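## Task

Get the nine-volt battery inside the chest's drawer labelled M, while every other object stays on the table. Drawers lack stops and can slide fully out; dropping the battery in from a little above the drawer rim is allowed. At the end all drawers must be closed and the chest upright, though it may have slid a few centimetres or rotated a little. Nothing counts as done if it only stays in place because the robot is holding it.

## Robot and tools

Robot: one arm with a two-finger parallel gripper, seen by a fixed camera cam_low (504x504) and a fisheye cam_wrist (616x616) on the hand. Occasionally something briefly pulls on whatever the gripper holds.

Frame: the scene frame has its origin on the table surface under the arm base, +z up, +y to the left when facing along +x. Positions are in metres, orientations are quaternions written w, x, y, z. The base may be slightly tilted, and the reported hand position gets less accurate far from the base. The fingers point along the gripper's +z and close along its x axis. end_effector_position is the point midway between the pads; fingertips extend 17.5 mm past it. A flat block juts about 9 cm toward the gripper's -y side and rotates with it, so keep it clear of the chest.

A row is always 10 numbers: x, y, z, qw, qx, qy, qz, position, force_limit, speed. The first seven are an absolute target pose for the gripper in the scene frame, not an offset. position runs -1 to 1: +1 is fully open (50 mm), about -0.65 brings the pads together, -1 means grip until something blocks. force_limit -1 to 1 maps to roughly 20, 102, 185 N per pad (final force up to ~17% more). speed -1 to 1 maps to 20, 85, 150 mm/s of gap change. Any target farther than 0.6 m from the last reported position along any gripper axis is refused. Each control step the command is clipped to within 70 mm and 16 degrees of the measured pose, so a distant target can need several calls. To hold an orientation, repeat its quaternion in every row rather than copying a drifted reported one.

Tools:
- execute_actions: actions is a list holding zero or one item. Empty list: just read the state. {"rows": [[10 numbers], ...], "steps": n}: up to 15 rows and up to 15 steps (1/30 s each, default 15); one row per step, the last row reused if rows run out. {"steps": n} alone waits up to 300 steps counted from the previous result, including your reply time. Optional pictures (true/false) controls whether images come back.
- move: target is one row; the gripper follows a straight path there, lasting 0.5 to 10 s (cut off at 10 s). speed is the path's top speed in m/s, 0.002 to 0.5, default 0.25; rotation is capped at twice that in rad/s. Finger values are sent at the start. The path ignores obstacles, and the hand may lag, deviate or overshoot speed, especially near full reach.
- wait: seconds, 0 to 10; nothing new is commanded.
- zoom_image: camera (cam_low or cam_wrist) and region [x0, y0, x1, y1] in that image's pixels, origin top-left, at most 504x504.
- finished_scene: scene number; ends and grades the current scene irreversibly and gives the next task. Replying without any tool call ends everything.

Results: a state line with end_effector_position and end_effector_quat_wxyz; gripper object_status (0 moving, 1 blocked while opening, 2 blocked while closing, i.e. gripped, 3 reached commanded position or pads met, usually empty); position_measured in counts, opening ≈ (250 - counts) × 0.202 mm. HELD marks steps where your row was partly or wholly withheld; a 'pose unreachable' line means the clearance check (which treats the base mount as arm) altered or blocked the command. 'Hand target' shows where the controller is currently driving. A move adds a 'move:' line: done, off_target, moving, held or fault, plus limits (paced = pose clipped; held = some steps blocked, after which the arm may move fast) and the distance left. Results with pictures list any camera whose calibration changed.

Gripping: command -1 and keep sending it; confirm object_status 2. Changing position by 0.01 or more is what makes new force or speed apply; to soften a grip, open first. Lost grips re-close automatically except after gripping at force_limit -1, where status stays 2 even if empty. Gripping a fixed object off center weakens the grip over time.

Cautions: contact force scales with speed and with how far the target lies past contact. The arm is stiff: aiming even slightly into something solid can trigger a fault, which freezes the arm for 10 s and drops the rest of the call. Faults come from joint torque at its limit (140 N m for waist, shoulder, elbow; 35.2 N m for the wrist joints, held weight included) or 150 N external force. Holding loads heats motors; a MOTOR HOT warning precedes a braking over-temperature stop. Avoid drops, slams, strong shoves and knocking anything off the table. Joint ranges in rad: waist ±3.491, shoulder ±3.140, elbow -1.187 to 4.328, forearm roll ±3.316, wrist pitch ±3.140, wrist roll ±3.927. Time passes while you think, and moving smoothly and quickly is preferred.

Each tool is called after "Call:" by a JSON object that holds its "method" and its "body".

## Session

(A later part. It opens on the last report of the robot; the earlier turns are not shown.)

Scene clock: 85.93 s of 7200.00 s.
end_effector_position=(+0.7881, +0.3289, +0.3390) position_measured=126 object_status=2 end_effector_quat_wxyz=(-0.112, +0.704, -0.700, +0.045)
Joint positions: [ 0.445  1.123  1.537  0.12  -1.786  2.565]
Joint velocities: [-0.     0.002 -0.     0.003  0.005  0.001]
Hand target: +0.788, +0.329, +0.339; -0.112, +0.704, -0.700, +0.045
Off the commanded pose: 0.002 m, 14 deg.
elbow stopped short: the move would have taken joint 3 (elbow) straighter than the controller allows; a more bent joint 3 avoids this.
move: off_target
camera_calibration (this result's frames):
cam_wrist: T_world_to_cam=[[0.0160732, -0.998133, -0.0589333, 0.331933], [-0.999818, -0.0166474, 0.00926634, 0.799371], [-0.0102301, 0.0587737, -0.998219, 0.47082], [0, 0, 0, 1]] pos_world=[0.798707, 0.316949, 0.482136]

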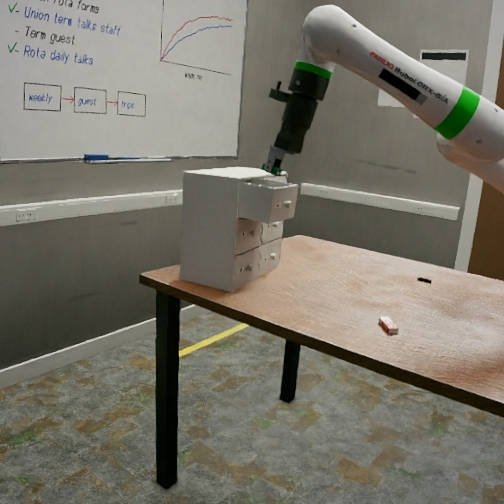

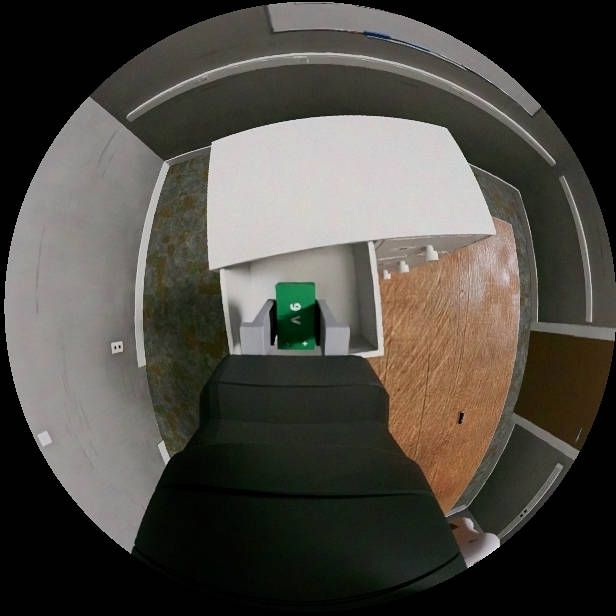

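Over the drawer; lower a bit and release.

Call:
{"method": "move", "body": {"target": [0.795, 0.329, 0.30, -0.112, 0.704, -0.700, 0.045, -1, -0.3, 0], "speed": 0.05}}

Call:
{"method": "move", "body": {"target": [0.795, 0.329, 0.30, -0.112, 0.704, -0.700, 0.045, 1, 0, 0]}}

Call:
{"method": "move", "body": {"target": [0.76, 0.329, 0.37, -0.112, 0.704, -0.700, 0.045, 1, 0, 0], "speed": 0.1}}

Call:
{"method": "move", "body": {"target": [0.60, 0.324, 0.30, 0.5, -0.5, 0.5, -0.5, 1, 0, 0]}}

Call:
{"method": "move", "body": {"target": [0.66, 0.324, 0.245, 0.5, -0.5, 0.5, -0.5, 1, 0, 0], "speed": 0.1}}

Scene clock: 93.57 s of 7200.00 s.
end_effector_position=(+0.7955, +0.3291, +0.3003) position_measured=126 object_status=2 end_effector_quat_wxyz=(-0.102, +0.705, -0.701, +0.041)
Joint positions: [ 0.435  1.073  1.352  0.112 -1.672  2.557]
Joint velocities: [ 0.    -0.241 -0.471 -0.     0.274 -0.025]
Hand target: +0.795, +0.329, +0.300; -0.106, +0.705, -0.700, +0.042
Off the commanded pose: 0.001 m, 1 deg.
After step 90, 3.47 s passed at rest.
move: done
camera_calibration (this result's frames):
cam_wrist: T_world_to_cam=[[0.0137357, -0.998612, -0.050855, 0.32929], [-0.999452, -0.0152431, 0.0293728, 0.800316], [-0.0301072, 0.0504237, -0.998274, 0.450873], [0, 0, 0, 1]] pos_world=[0.80893, 0.318297, 0.443334]

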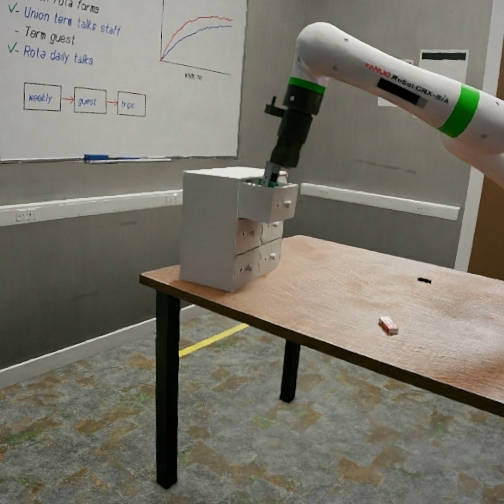

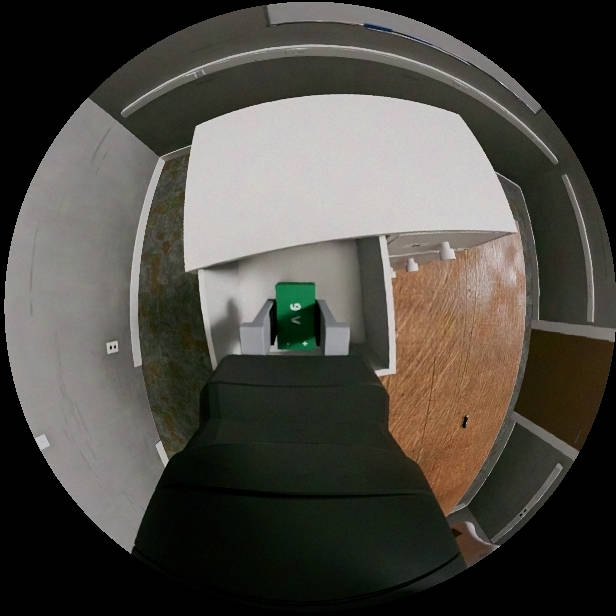

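Scene clock: 94.27 s of 7200.00 s.
end_effector_position=(+0.7951, +0.3291, +0.3001) position_measured=3 object_status=3 end_effector_quat_wxyz=(-0.111, +0.704, -0.700, +0.045)
Joint positions: [ 0.437  1.003  1.216  0.116 -1.587  2.549]
Joint velocities: [-0.001 -0.031 -0.06   0.003  0.041 -0.005]
Hand target: +0.795, +0.329, +0.300; -0.112, +0.704, -0.700, +0.045
Off the commanded pose: 0.000 m, 0 deg.
move: done
camera_calibration (this result's frames):
cam_wrist: T_world_to_cam=[[0.0151973, -0.998209, -0.0578654, 0.330056], [-0.99982, -0.0158269, 0.0104382, 0.806131], [-0.0113353, 0.0576963, -0.99827, 0.433292], [0, 0, 0, 1]] pos_world=[0.805882, 0.317224, 0.443227]

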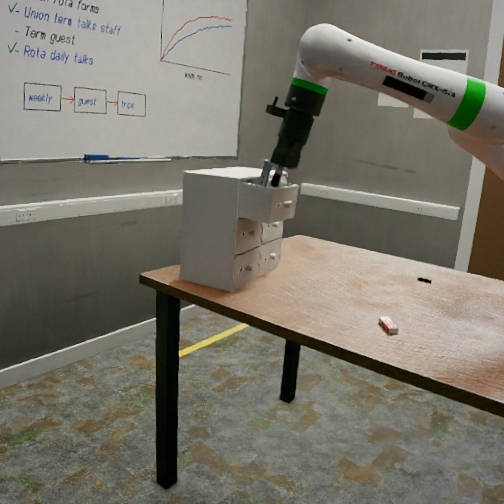

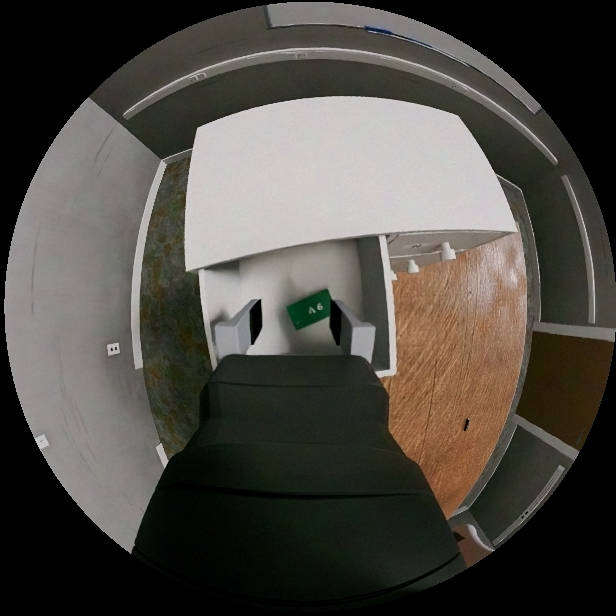

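Scene clock: 95.47 s of 7200.00 s.
end_effector_position=(+0.7600, +0.3290, +0.3700) position_measured=3 object_status=3 end_effector_quat_wxyz=(-0.112, +0.704, -0.700, +0.045)
Joint positions: [ 0.471  0.937  1.262  0.124 -1.701  2.529]
Joint velocities: [-0.001  0.003  0.006 -0.    -0.003 -0.001]
Hand target: +0.760, +0.329, +0.370; -0.112, +0.704, -0.700, +0.045
Off the commanded pose: 0.000 m, 0 deg.
move: done
camera_calibration (this result's frames):
cam_wrist: T_world_to_cam=[[0.0149719, -0.99818, -0.0584142, 0.334958], [-0.999837, -0.0155329, 0.00916194, 0.770687], [-0.0100526, 0.0582676, -0.99825, 0.50159], [0, 0, 0, 1]] pos_world=[0.770589, 0.317093, 0.513218]

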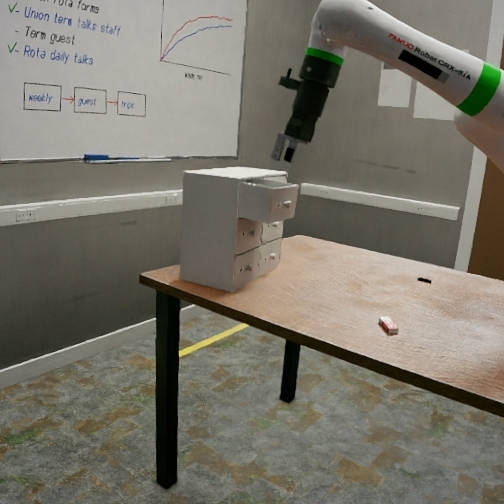

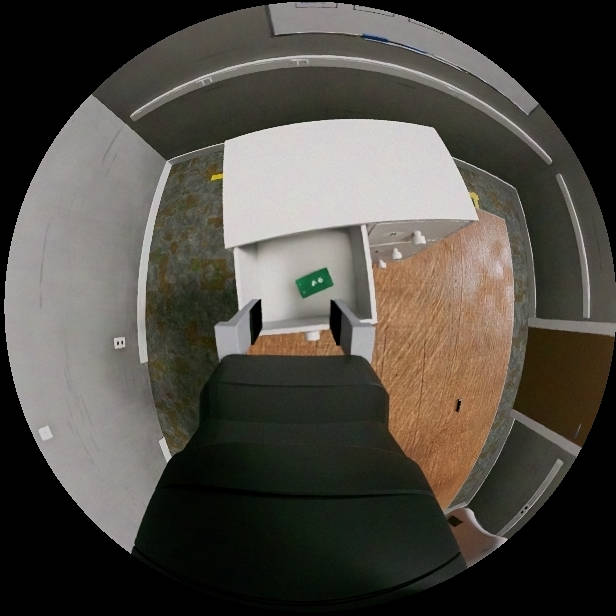

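Scene clock: 98.77 s of 7200.00 s.
end_effector_position=(+0.6005, +0.3258, +0.3015) position_measured=3 object_status=3 end_effector_quat_wxyz=(+0.503, -0.498, +0.499, -0.499)
Joint positions: [ 0.478  0.502 -0.718  2.456 -1.306  0.293]
Joint velocities: [-0.003  0.007  0.002  0.004 -0.009 -0.004]
Hand target: +0.601, +0.326, +0.301; +0.503, -0.498, +0.499, -0.500
Off the commanded pose: 0.002 m, 0 deg.
move: done
camera_calibration (this result's frames):
cam_wrist: T_world_to_cam=[[-0.0313791, -0.999505, 0.00236538, 0.340105], [-0.225631, 0.00477813, -0.974201, 0.436688], [0.973707, -0.0311033, -0.225669, -0.362816], [0, 0, 0, 1]] pos_world=[0.462479, 0.326565, 0.342741]

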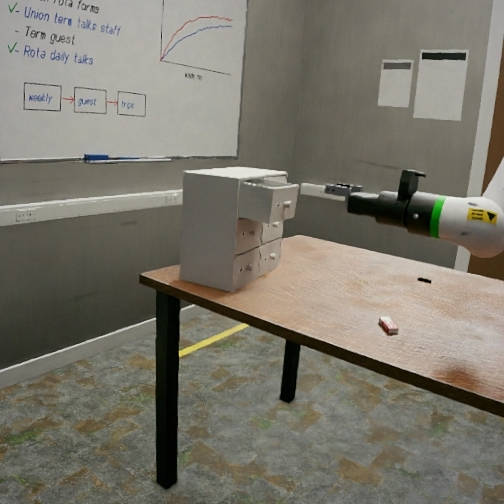

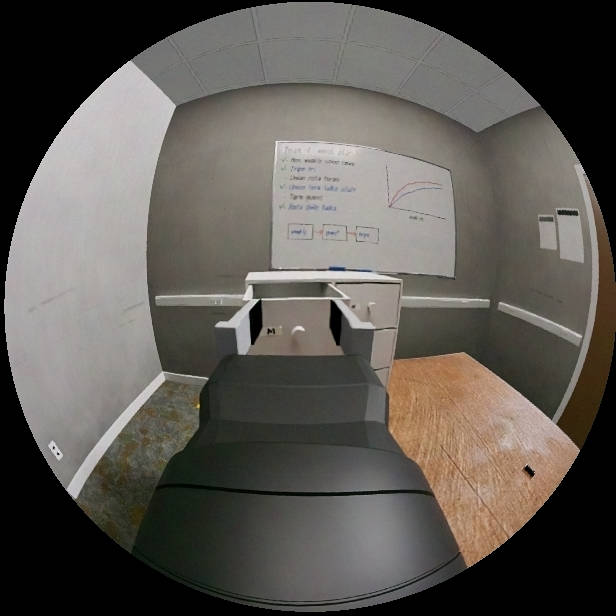

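Scene clock: 100.00 s of 7200.00 s.
end_effector_position=(+0.6599, +0.3239, +0.2450) position_measured=3 object_status=3 end_effector_quat_wxyz=(+0.500, -0.500, +0.500, -0.500)
Joint positions: [ 0.371  0.684 -0.578  2.566 -1.316  0.244]
Joint velocities: [-0.001  0.003  0.005  0.002  0.001  0.   ]
Hand target: +0.660, +0.324, +0.245; +0.500, -0.500, +0.500, -0.500
Off the commanded pose: 0.000 m, 0 deg.
move: done
camera_calibration (this result's frames):
cam_wrist: T_world_to_cam=[[-0.0344762, -0.999382, 0.00690447, 0.341038], [-0.230495, 0.00122882, -0.973073, 0.399234], [0.972462, -0.0351393, -0.230395, -0.430178], [0, 0, 0, 1]] pos_world=[0.522111, 0.32522, 0.287018]

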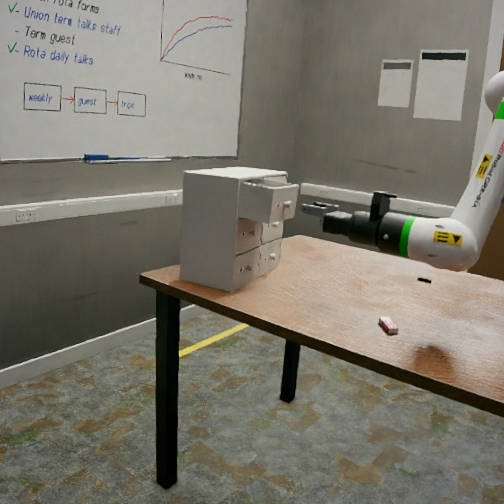

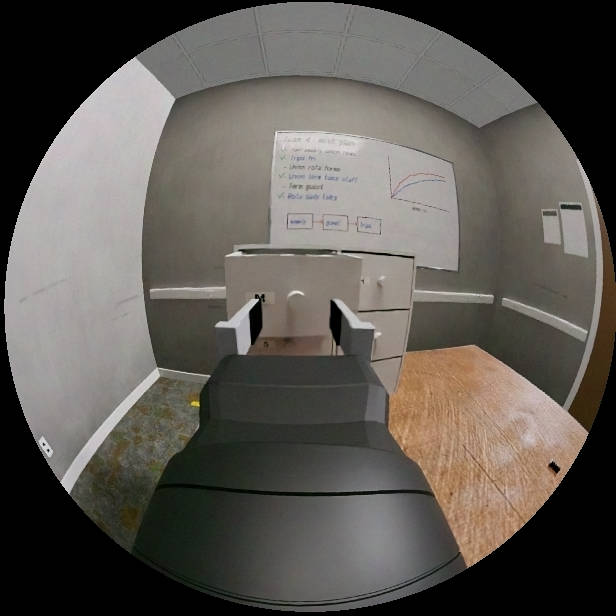

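Regrasp the knob, lift level and push back.

Call:
{"method": "move", "body": {"target": [0.72, 0.325, 0.246, 0.5, -0.5, 0.5, -0.5, 1, 0, 0], "speed": 0.05}}

Call:
{"method": "move", "body": {"target": [0.72, 0.325, 0.246, 0.5, -0.5, 0.5, -0.5, -1, -0.3, 0]}}

Call:
{"method": "move", "body": {"target": [0.73, 0.326, 0.252, 0.5, -0.5, 0.5, -0.5, -1, -0.3, 0], "speed": 0.03}}

Call:
{"method": "move", "body": {"target": [0.813, 0.336, 0.252, 0.5, -0.5, 0.5, -0.5, -1, -0.3, 0], "speed": 0.04}}

Call:
{"method": "move", "body": {"target": [0.813, 0.336, 0.252, 0.5, -0.5, 0.5, -0.5, 1, 0, 0]}}

Call:
{"method": "move", "body": {"target": [0.72, 0.336, 0.252, 0.5, -0.5, 0.5, -0.5, 1, 0, 0], "speed": 0.1}}

Call:
{"method": "zoom_image", "body": {"camera": "cam_low", "region": [170, 150, 320, 300]}}

Scene clock: 111.47 s of 7200.00 s.
end_effector_position=(+0.7199, +0.3248, +0.2460) position_measured=3 object_status=3 end_effector_quat_wxyz=(+0.500, -0.500, +0.500, -0.500)
Joint positions: [ 0.303  0.74  -0.434  2.622 -1.229  0.271]
Joint velocities: [-0.001  0.002  0.005  0.001  0.004  0.002]
Hand target: +0.720, +0.325, +0.246; +0.500, -0.500, +0.500, -0.500
Off the commanded pose: 0.000 m, 0 deg.
After step 90, 6.93 s passed at rest.
move: done
camera_calibration (this result's frames):
cam_wrist: T_world_to_cam=[[-0.0347617, -0.999371, 0.00703937, 0.344194], [-0.23064, 0.00116861, -0.973038, 0.414089], [0.972418, -0.0354481, -0.230536, -0.488053], [0, 0, 0, 1]] pos_world=[0.582062, 0.326193, 0.287988]

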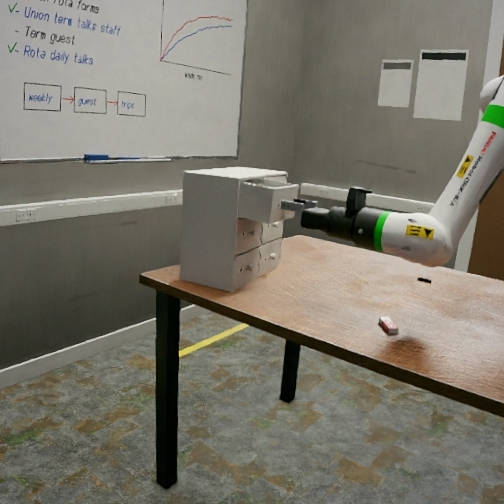

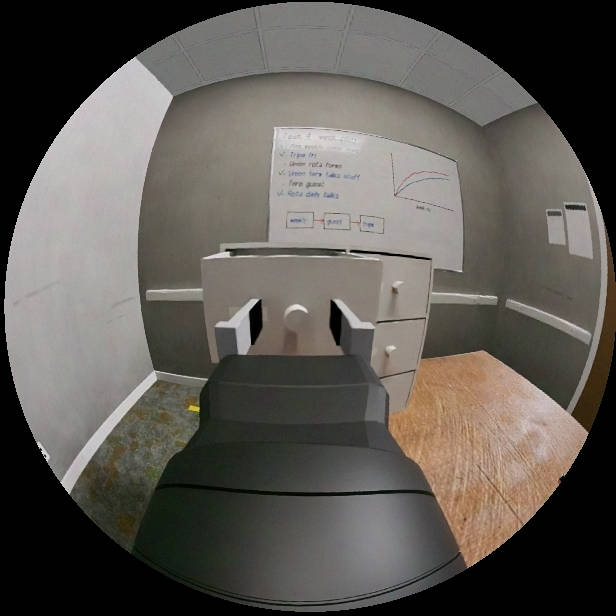

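Scene clock: 112.17 s of 7200.00 s.
end_effector_position=(+0.7200, +0.3249, +0.2460) position_measured=181 object_status=2 end_effector_quat_wxyz=(+0.500, -0.500, +0.500, -0.500)
Joint positions: [ 0.303  0.74  -0.433  2.622 -1.228  0.271]
Joint velocities: [ 0.001 -0.     0.001  0.    -0.     0.001]
Hand target: +0.720, +0.325, +0.246; +0.500, -0.500, +0.500, -0.500
Off the commanded pose: 0.000 m, 0 deg.
move: done
camera_calibration (this result's frames):
cam_wrist: T_world_to_cam=[[-0.0346318, -0.999376, 0.00690648, 0.344294], [-0.230636, 0.00126786, -0.973039, 0.414104], [0.972424, -0.035291, -0.230536, -0.488263], [0, 0, 0, 1]] pos_world=[0.582229, 0.326323, 0.287999]

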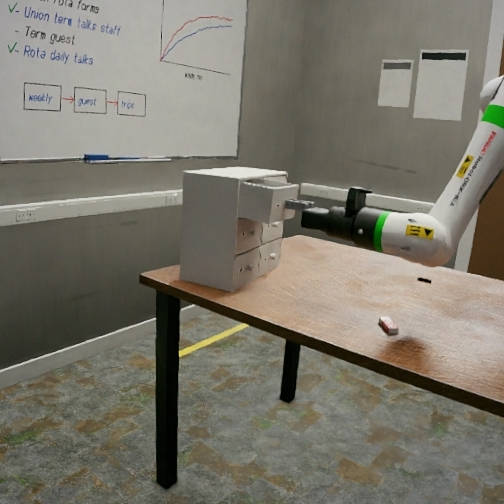

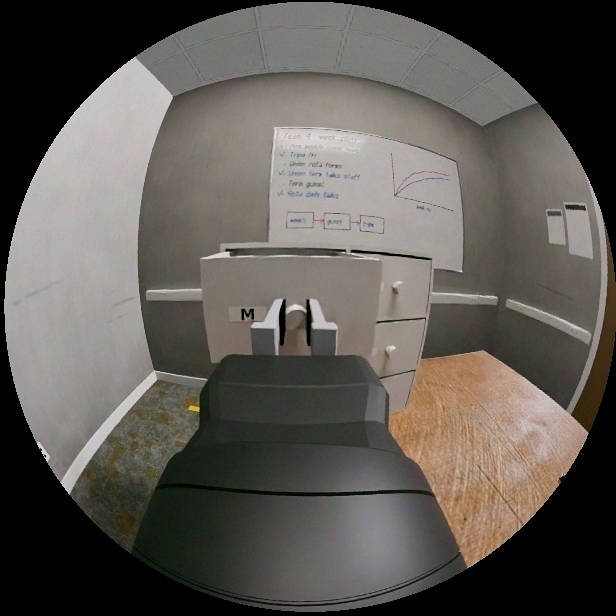

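Scene clock: 112.93 s of 7200.00 s.
end_effector_position=(+0.7299, +0.3259, +0.2519) position_measured=181 object_status=2 end_effector_quat_wxyz=(+0.500, -0.500, +0.500, -0.500)
Joint positions: [ 0.296  0.739 -0.409  2.624 -1.205  0.282]
Joint velocities: [-0.001 -0.     0.002 -0.     0.     0.003]
Hand target: +0.730, +0.326, +0.252; +0.500, -0.500, +0.500, -0.500
Off the commanded pose: 0.000 m, 0 deg.
move: done
camera_calibration (this result's frames):
cam_wrist: T_world_to_cam=[[-0.0346788, -0.999375, 0.00688867, 0.345636], [-0.230695, 0.00129819, -0.973025, 0.422186], [0.972408, -0.0353325, -0.230596, -0.496436], [0, 0, 0, 1]] pos_world=[0.592121, 0.327331, 0.29394]

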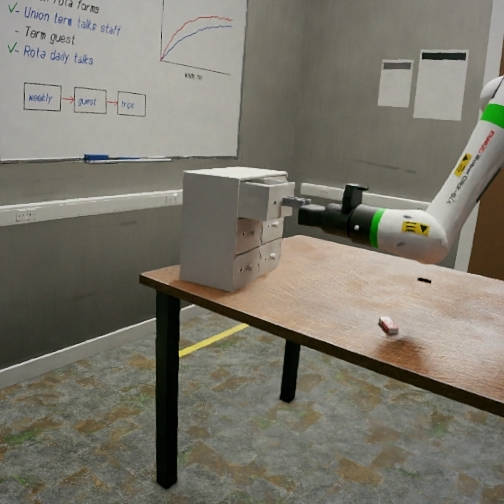

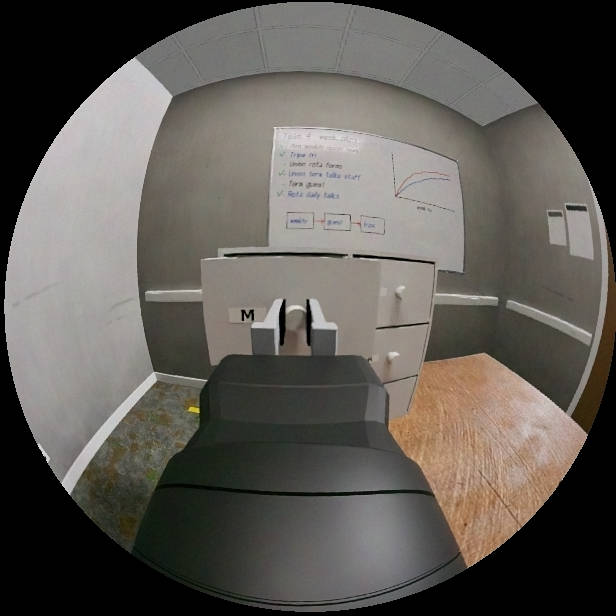

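Scene clock: 115.37 s of 7200.00 s.
end_effector_position=(+0.8129, +0.3357, +0.2521) position_measured=181 object_status=2 end_effector_quat_wxyz=(+0.500, -0.500, +0.500, -0.500)
Joint positions: [ 0.243  0.847 -0.174  2.653 -1.081  0.326]
Joint velocities: [-0.001  0.002  0.003 -0.     0.003  0.001]
Hand target: +0.813, +0.336, +0.252; +0.500, -0.500, +0.500, -0.500
Off the commanded pose: 0.000 m, 0 deg.
move: done
camera_calibration (this result's frames):
cam_wrist: T_world_to_cam=[[-0.0348945, -0.999366, 0.00702543, 0.358397], [-0.23047, 0.0012066, -0.973079, 0.44133], [0.972454, -0.0355743, -0.230366, -0.576738], [0, 0, 0, 1]] pos_world=[0.675071, 0.33712, 0.29407]

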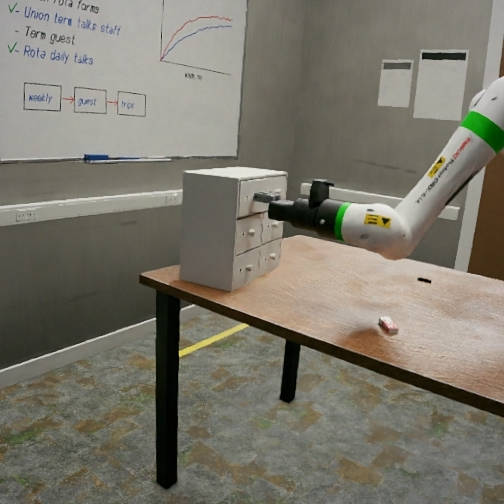

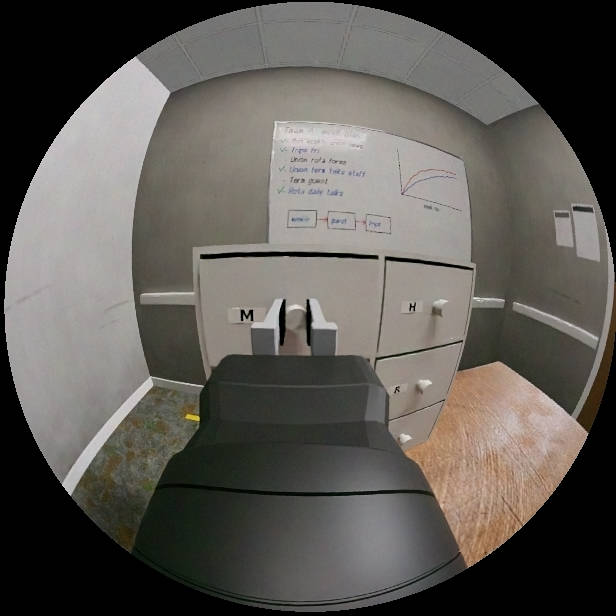

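Scene clock: 116.07 s of 7200.00 s.
end_effector_position=(+0.8130, +0.3360, +0.2520) position_measured=3 object_status=3 end_effector_quat_wxyz=(+0.500, -0.500, +0.500, -0.500)
Joint positions: [ 0.243  0.847 -0.173  2.653 -1.081  0.326]
Joint velocities: [-0.     0.     0.     0.    -0.001  0.001]
Hand target: +0.813, +0.336, +0.252; +0.500, -0.500, +0.500, -0.500
Off the commanded pose: 0.000 m, 0 deg.
move: done
camera_calibration (this result's frames):
cam_wrist: T_world_to_cam=[[-0.0345268, -0.99938, 0.00694046, 0.358455], [-0.230634, 0.00121048, -0.97304, 0.441376], [0.972428, -0.0351967, -0.230533, -0.576924], [0, 0, 0, 1]] pos_world=[0.67519, 0.337392, 0.293989]

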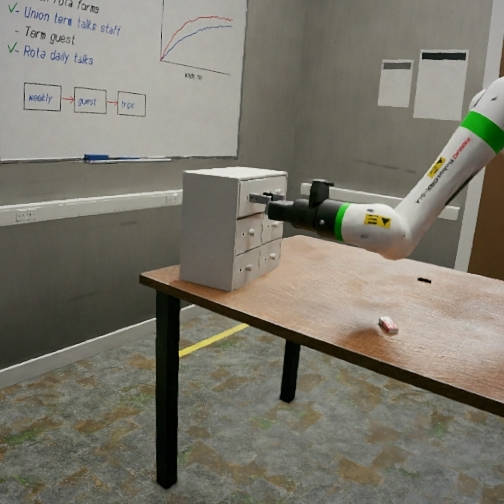

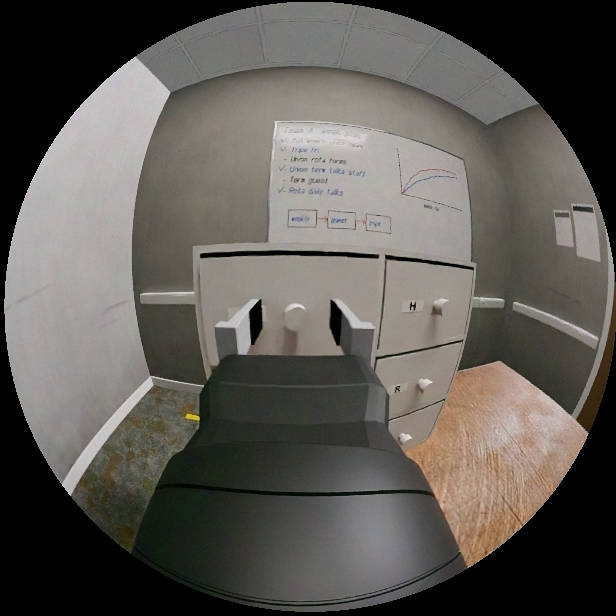

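Scene clock: 117.43 s of 7200.00 s.
end_effector_position=(+0.7202, +0.3363, +0.2520) position_measured=3 object_status=3 end_effector_quat_wxyz=(+0.500, -0.500, +0.500, -0.500)
Joint positions: [ 0.327  0.739 -0.418  2.594 -1.219  0.288]
Joint velocities: [ 0.001 -0.002 -0.004 -0.001 -0.001  0.001]
Hand target: +0.720, +0.336, +0.252; +0.500, -0.500, +0.500, -0.500
Off the commanded pose: 0.000 m, 0 deg.
move: done
camera_calibration (this result's frames):
cam_wrist: T_world_to_cam=[[-0.0343977, -0.999387, 0.00655555, 0.355533], [-0.230691, 0.00155746, -0.973026, 0.419912], [0.972419, -0.0349821, -0.230603, -0.486683], [0, 0, 0, 1]] pos_world=[0.582359, 0.337636, 0.294024]

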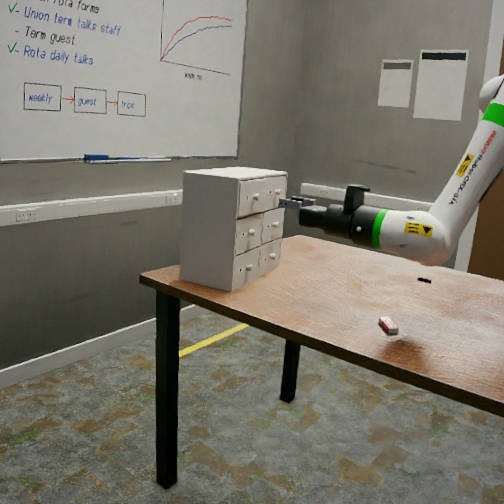

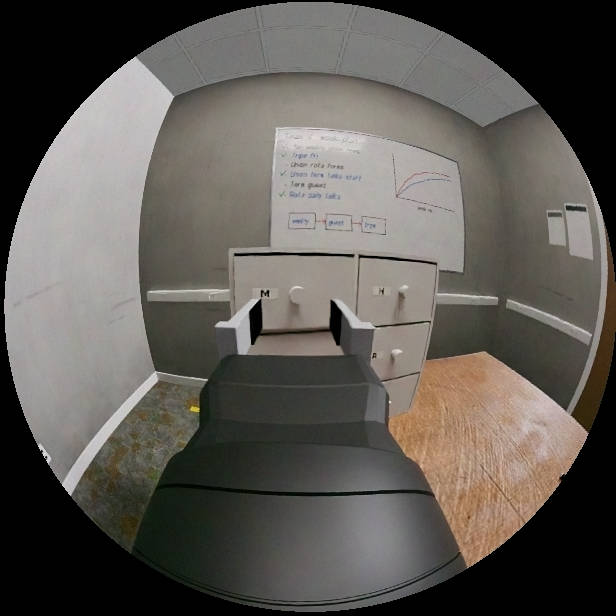

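Region (170, 150, 320, 300) of cam_low's 504x504 image, scaled by 3.360, with more detail than that image has.

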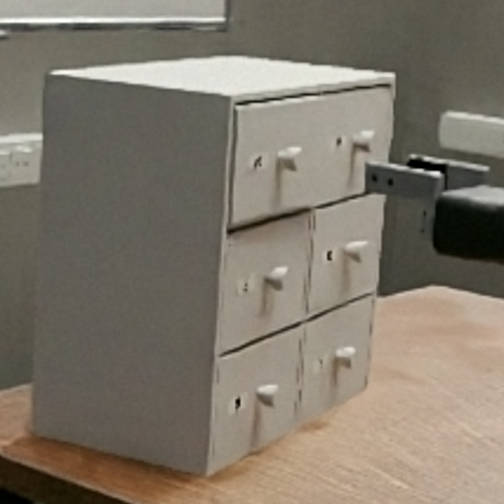

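Call:
{"method": "move", "body": {"target": [0.813, 0.337, 0.251, 0.5, -0.5, 0.5, -0.5, 1, 0, 0], "speed": 0.08}}

Call:
{"method": "move", "body": {"target": [0.813, 0.337, 0.251, 0.5, -0.5, 0.5, -0.5, -1, -0.6, 0]}}

Call:
{"method": "move", "body": {"target": [0.819, 0.338, 0.251, 0.5, -0.5, 0.5, -0.5, -1, -0.6, 0], "speed": 0.01}}

Call:
{"method": "move", "body": {"target": [0.819, 0.338, 0.251, 0.5, -0.5, 0.5, -0.5, 1, 0, 0]}}

Call:
{"method": "move", "body": {"target": [0.72, 0.336, 0.252, 0.5, -0.5, 0.5, -0.5, 1, 0, 0], "speed": 0.1}}

Call:
{"method": "zoom_image", "body": {"camera": "cam_low", "region": [170, 150, 320, 300]}}

Scene clock: 127.07 s of 7200.00 s.
end_effector_position=(+0.8129, +0.3367, +0.2510) position_measured=3 object_status=3 end_effector_quat_wxyz=(+0.500, -0.500, +0.500, -0.500)
Joint positions: [ 0.244  0.85  -0.172  2.652 -1.082  0.326]
Joint velocities: [-0.002  0.002  0.004  0.     0.002  0.002]
Hand target: +0.813, +0.337, +0.251; +0.500, -0.500, +0.500, -0.500
Off the commanded pose: 0.000 m, 0 deg.
After step 90, 5.07 s passed at rest.
move: done
camera_calibration (this result's frames):
cam_wrist: T_world_to_cam=[[-0.0348444, -0.999367, 0.00712183, 0.359326], [-0.230653, 0.00110788, -0.973035, 0.440411], [0.972412, -0.0355475, -0.230546, -0.576884], [0, 0, 0, 1]] pos_world=[0.675072, 0.338104, 0.292978]

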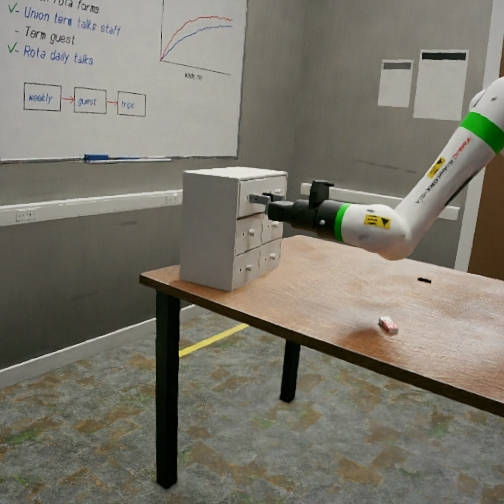

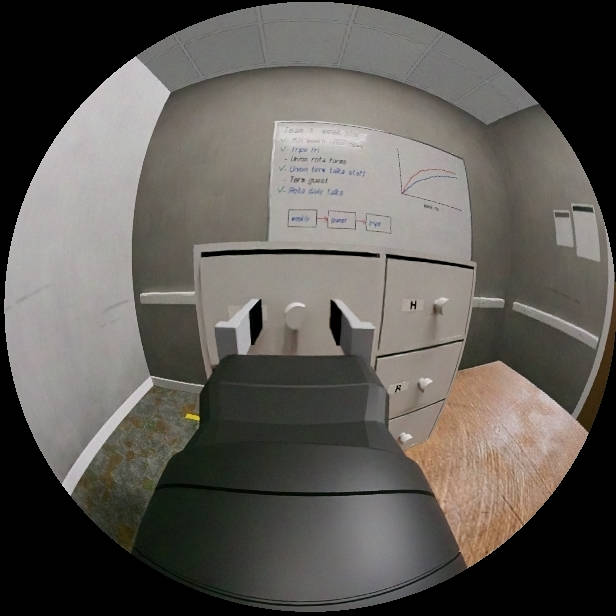

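Scene clock: 127.77 s of 7200.00 s.
end_effector_position=(+0.8130, +0.3370, +0.2510) position_measured=176 object_status=2 end_effector_quat_wxyz=(+0.500, -0.500, +0.500, -0.500)
Joint positions: [ 0.244  0.85  -0.171  2.652 -1.082  0.326]
Joint velocities: [-0.    -0.     0.    -0.002  0.    -0.   ]
Hand target: +0.813, +0.337, +0.251; +0.500, -0.500, +0.500, -0.500
Off the commanded pose: 0.000 m, 0 deg.
move: done
camera_calibration (this result's frames):
cam_wrist: T_world_to_cam=[[-0.0345441, -0.999379, 0.00696931, 0.359429], [-0.230609, 0.00118544, -0.973046, 0.440405], [0.972433, -0.0352201, -0.230506, -0.577137], [0, 0, 0, 1]] pos_world=[0.675205, 0.338357, 0.292995]

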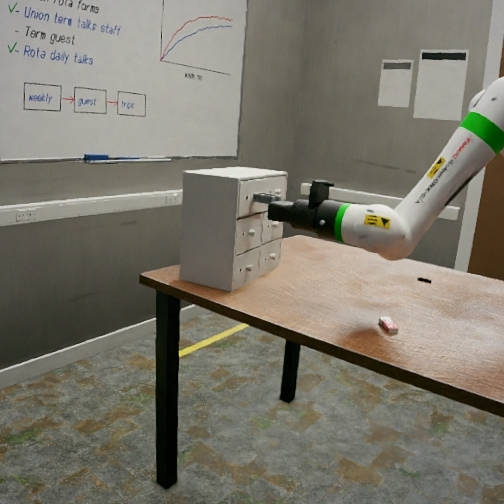

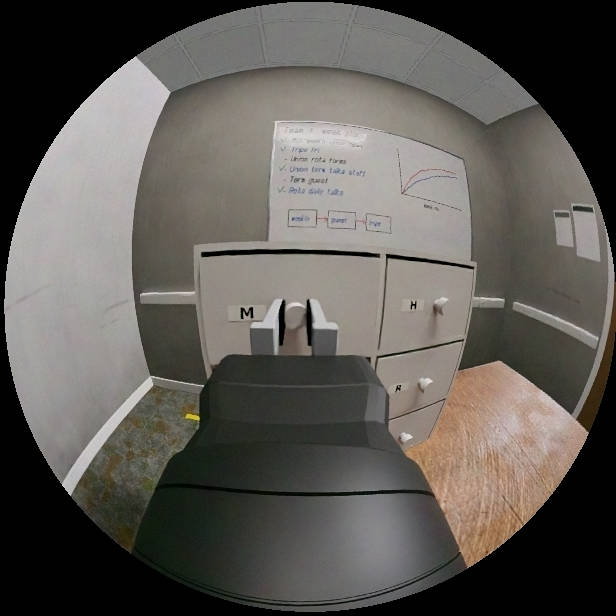

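Scene clock: 128.60 s of 7200.00 s.
end_effector_position=(+0.8189, +0.3380, +0.2510) position_measured=176 object_status=2 end_effector_quat_wxyz=(+0.500, -0.500, +0.500, -0.500)
Joint positions: [ 0.242  0.859 -0.153  2.652 -1.073  0.33 ]
Joint velocities: [0.    0.002 0.004 0.    0.002 0.001]
Hand target: +0.819, +0.338, +0.251; +0.500, -0.500, +0.500, -0.500
Off the commanded pose: 0.000 m, 0 deg.
move: done
camera_calibration (this result's frames):
cam_wrist: T_world_to_cam=[[-0.0346478, -0.999376, 0.00685376, 0.360719], [-0.23066, 0.00132374, -0.973034, 0.441757], [0.972417, -0.0352943, -0.230562, -0.582791], [0, 0, 0, 1]] pos_world=[0.68111, 0.33934, 0.293003]

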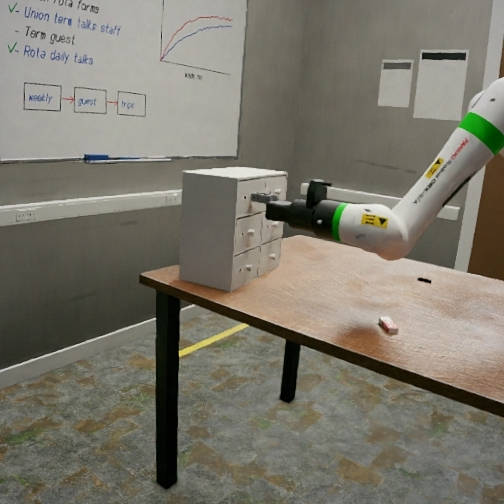

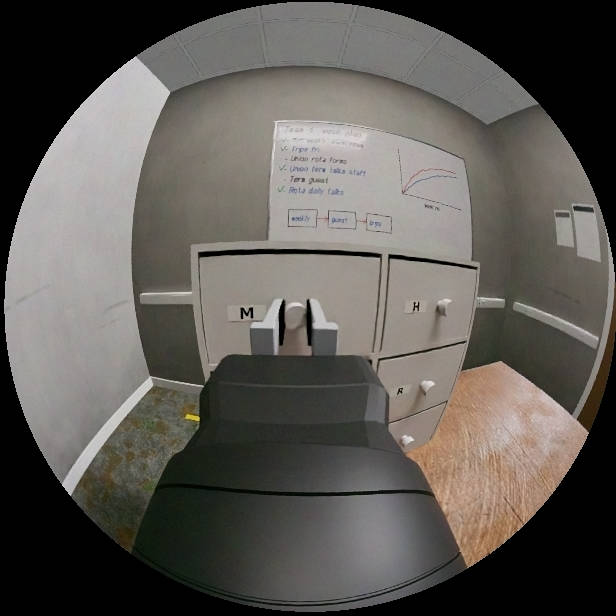

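Scene clock: 129.30 s of 7200.00 s.
end_effector_position=(+0.8190, +0.3380, +0.2510) position_measured=3 object_status=3 end_effector_quat_wxyz=(+0.500, -0.500, +0.500, -0.500)
Joint positions: [ 0.242  0.859 -0.153  2.652 -1.073  0.33 ]
Joint velocities: [ 0.    -0.    -0.001  0.     0.002 -0.   ]
Hand target: +0.819, +0.338, +0.251; +0.500, -0.500, +0.500, -0.500
Off the commanded pose: 0.000 m, 0 deg.
move: done
camera_calibration (this result's frames):
cam_wrist: T_world_to_cam=[[-0.0346015, -0.999378, 0.00685146, 0.360732], [-0.230645, 0.00131475, -0.973037, 0.441774], [0.972423, -0.0352488, -0.230547, -0.582899], [0, 0, 0, 1]] pos_world=[0.681199, 0.339381, 0.293005]

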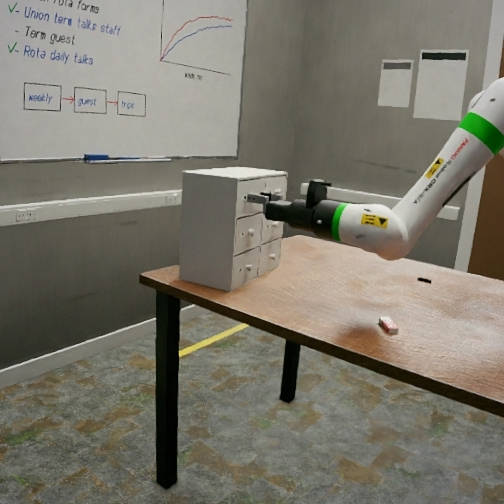

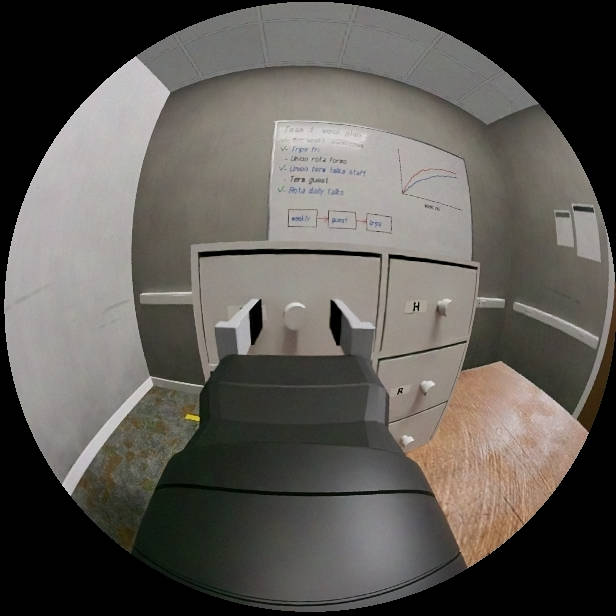

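Scene clock: 130.70 s of 7200.00 s.
end_effector_position=(+0.7202, +0.3363, +0.2520) position_measured=3 object_status=3 end_effector_quat_wxyz=(+0.500, -0.500, +0.500, -0.500)
Joint positions: [ 0.327  0.739 -0.418  2.594 -1.219  0.288]
Joint velocities: [ 0.002 -0.002 -0.004 -0.001 -0.001 -0.001]
Hand target: +0.720, +0.336, +0.252; +0.500, -0.500, +0.500, -0.500
Off the commanded pose: 0.000 m, 0 deg.
move: done
camera_calibration (this result's frames):
cam_wrist: T_world_to_cam=[[-0.0343772, -0.999388, 0.00654263, 0.355545], [-0.23069, 0.00156528, -0.973026, 0.419912], [0.97242, -0.0349592, -0.230603, -0.486697], [0, 0, 0, 1]] pos_world=[0.582366, 0.337655, 0.294025]

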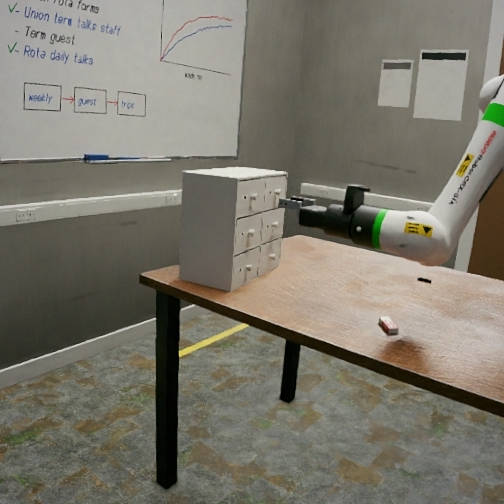

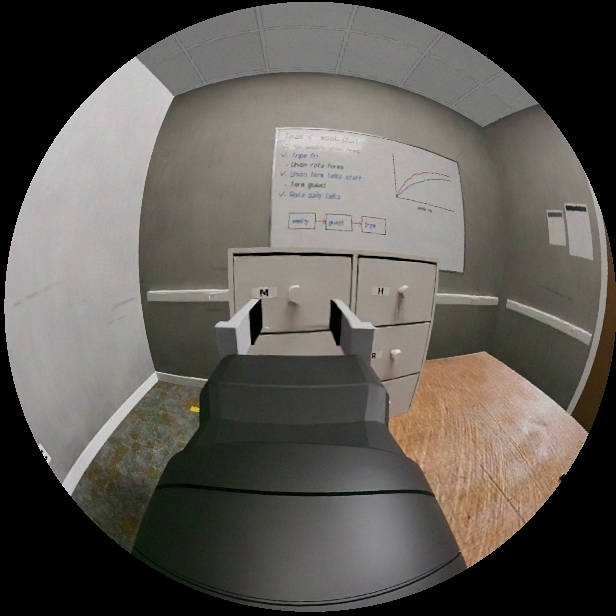

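Region (170, 150, 320, 300) of cam_low's 504x504 image, scaled by 3.360, with more detail than that image has.

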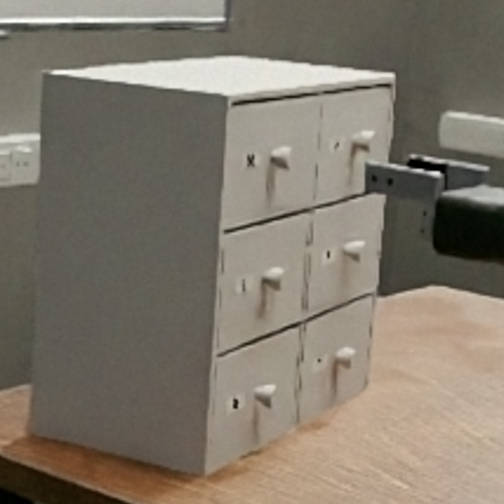

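Call:
{"method": "finished_scene", "body": {"scene": 1}}

The scene is finished: the task was done.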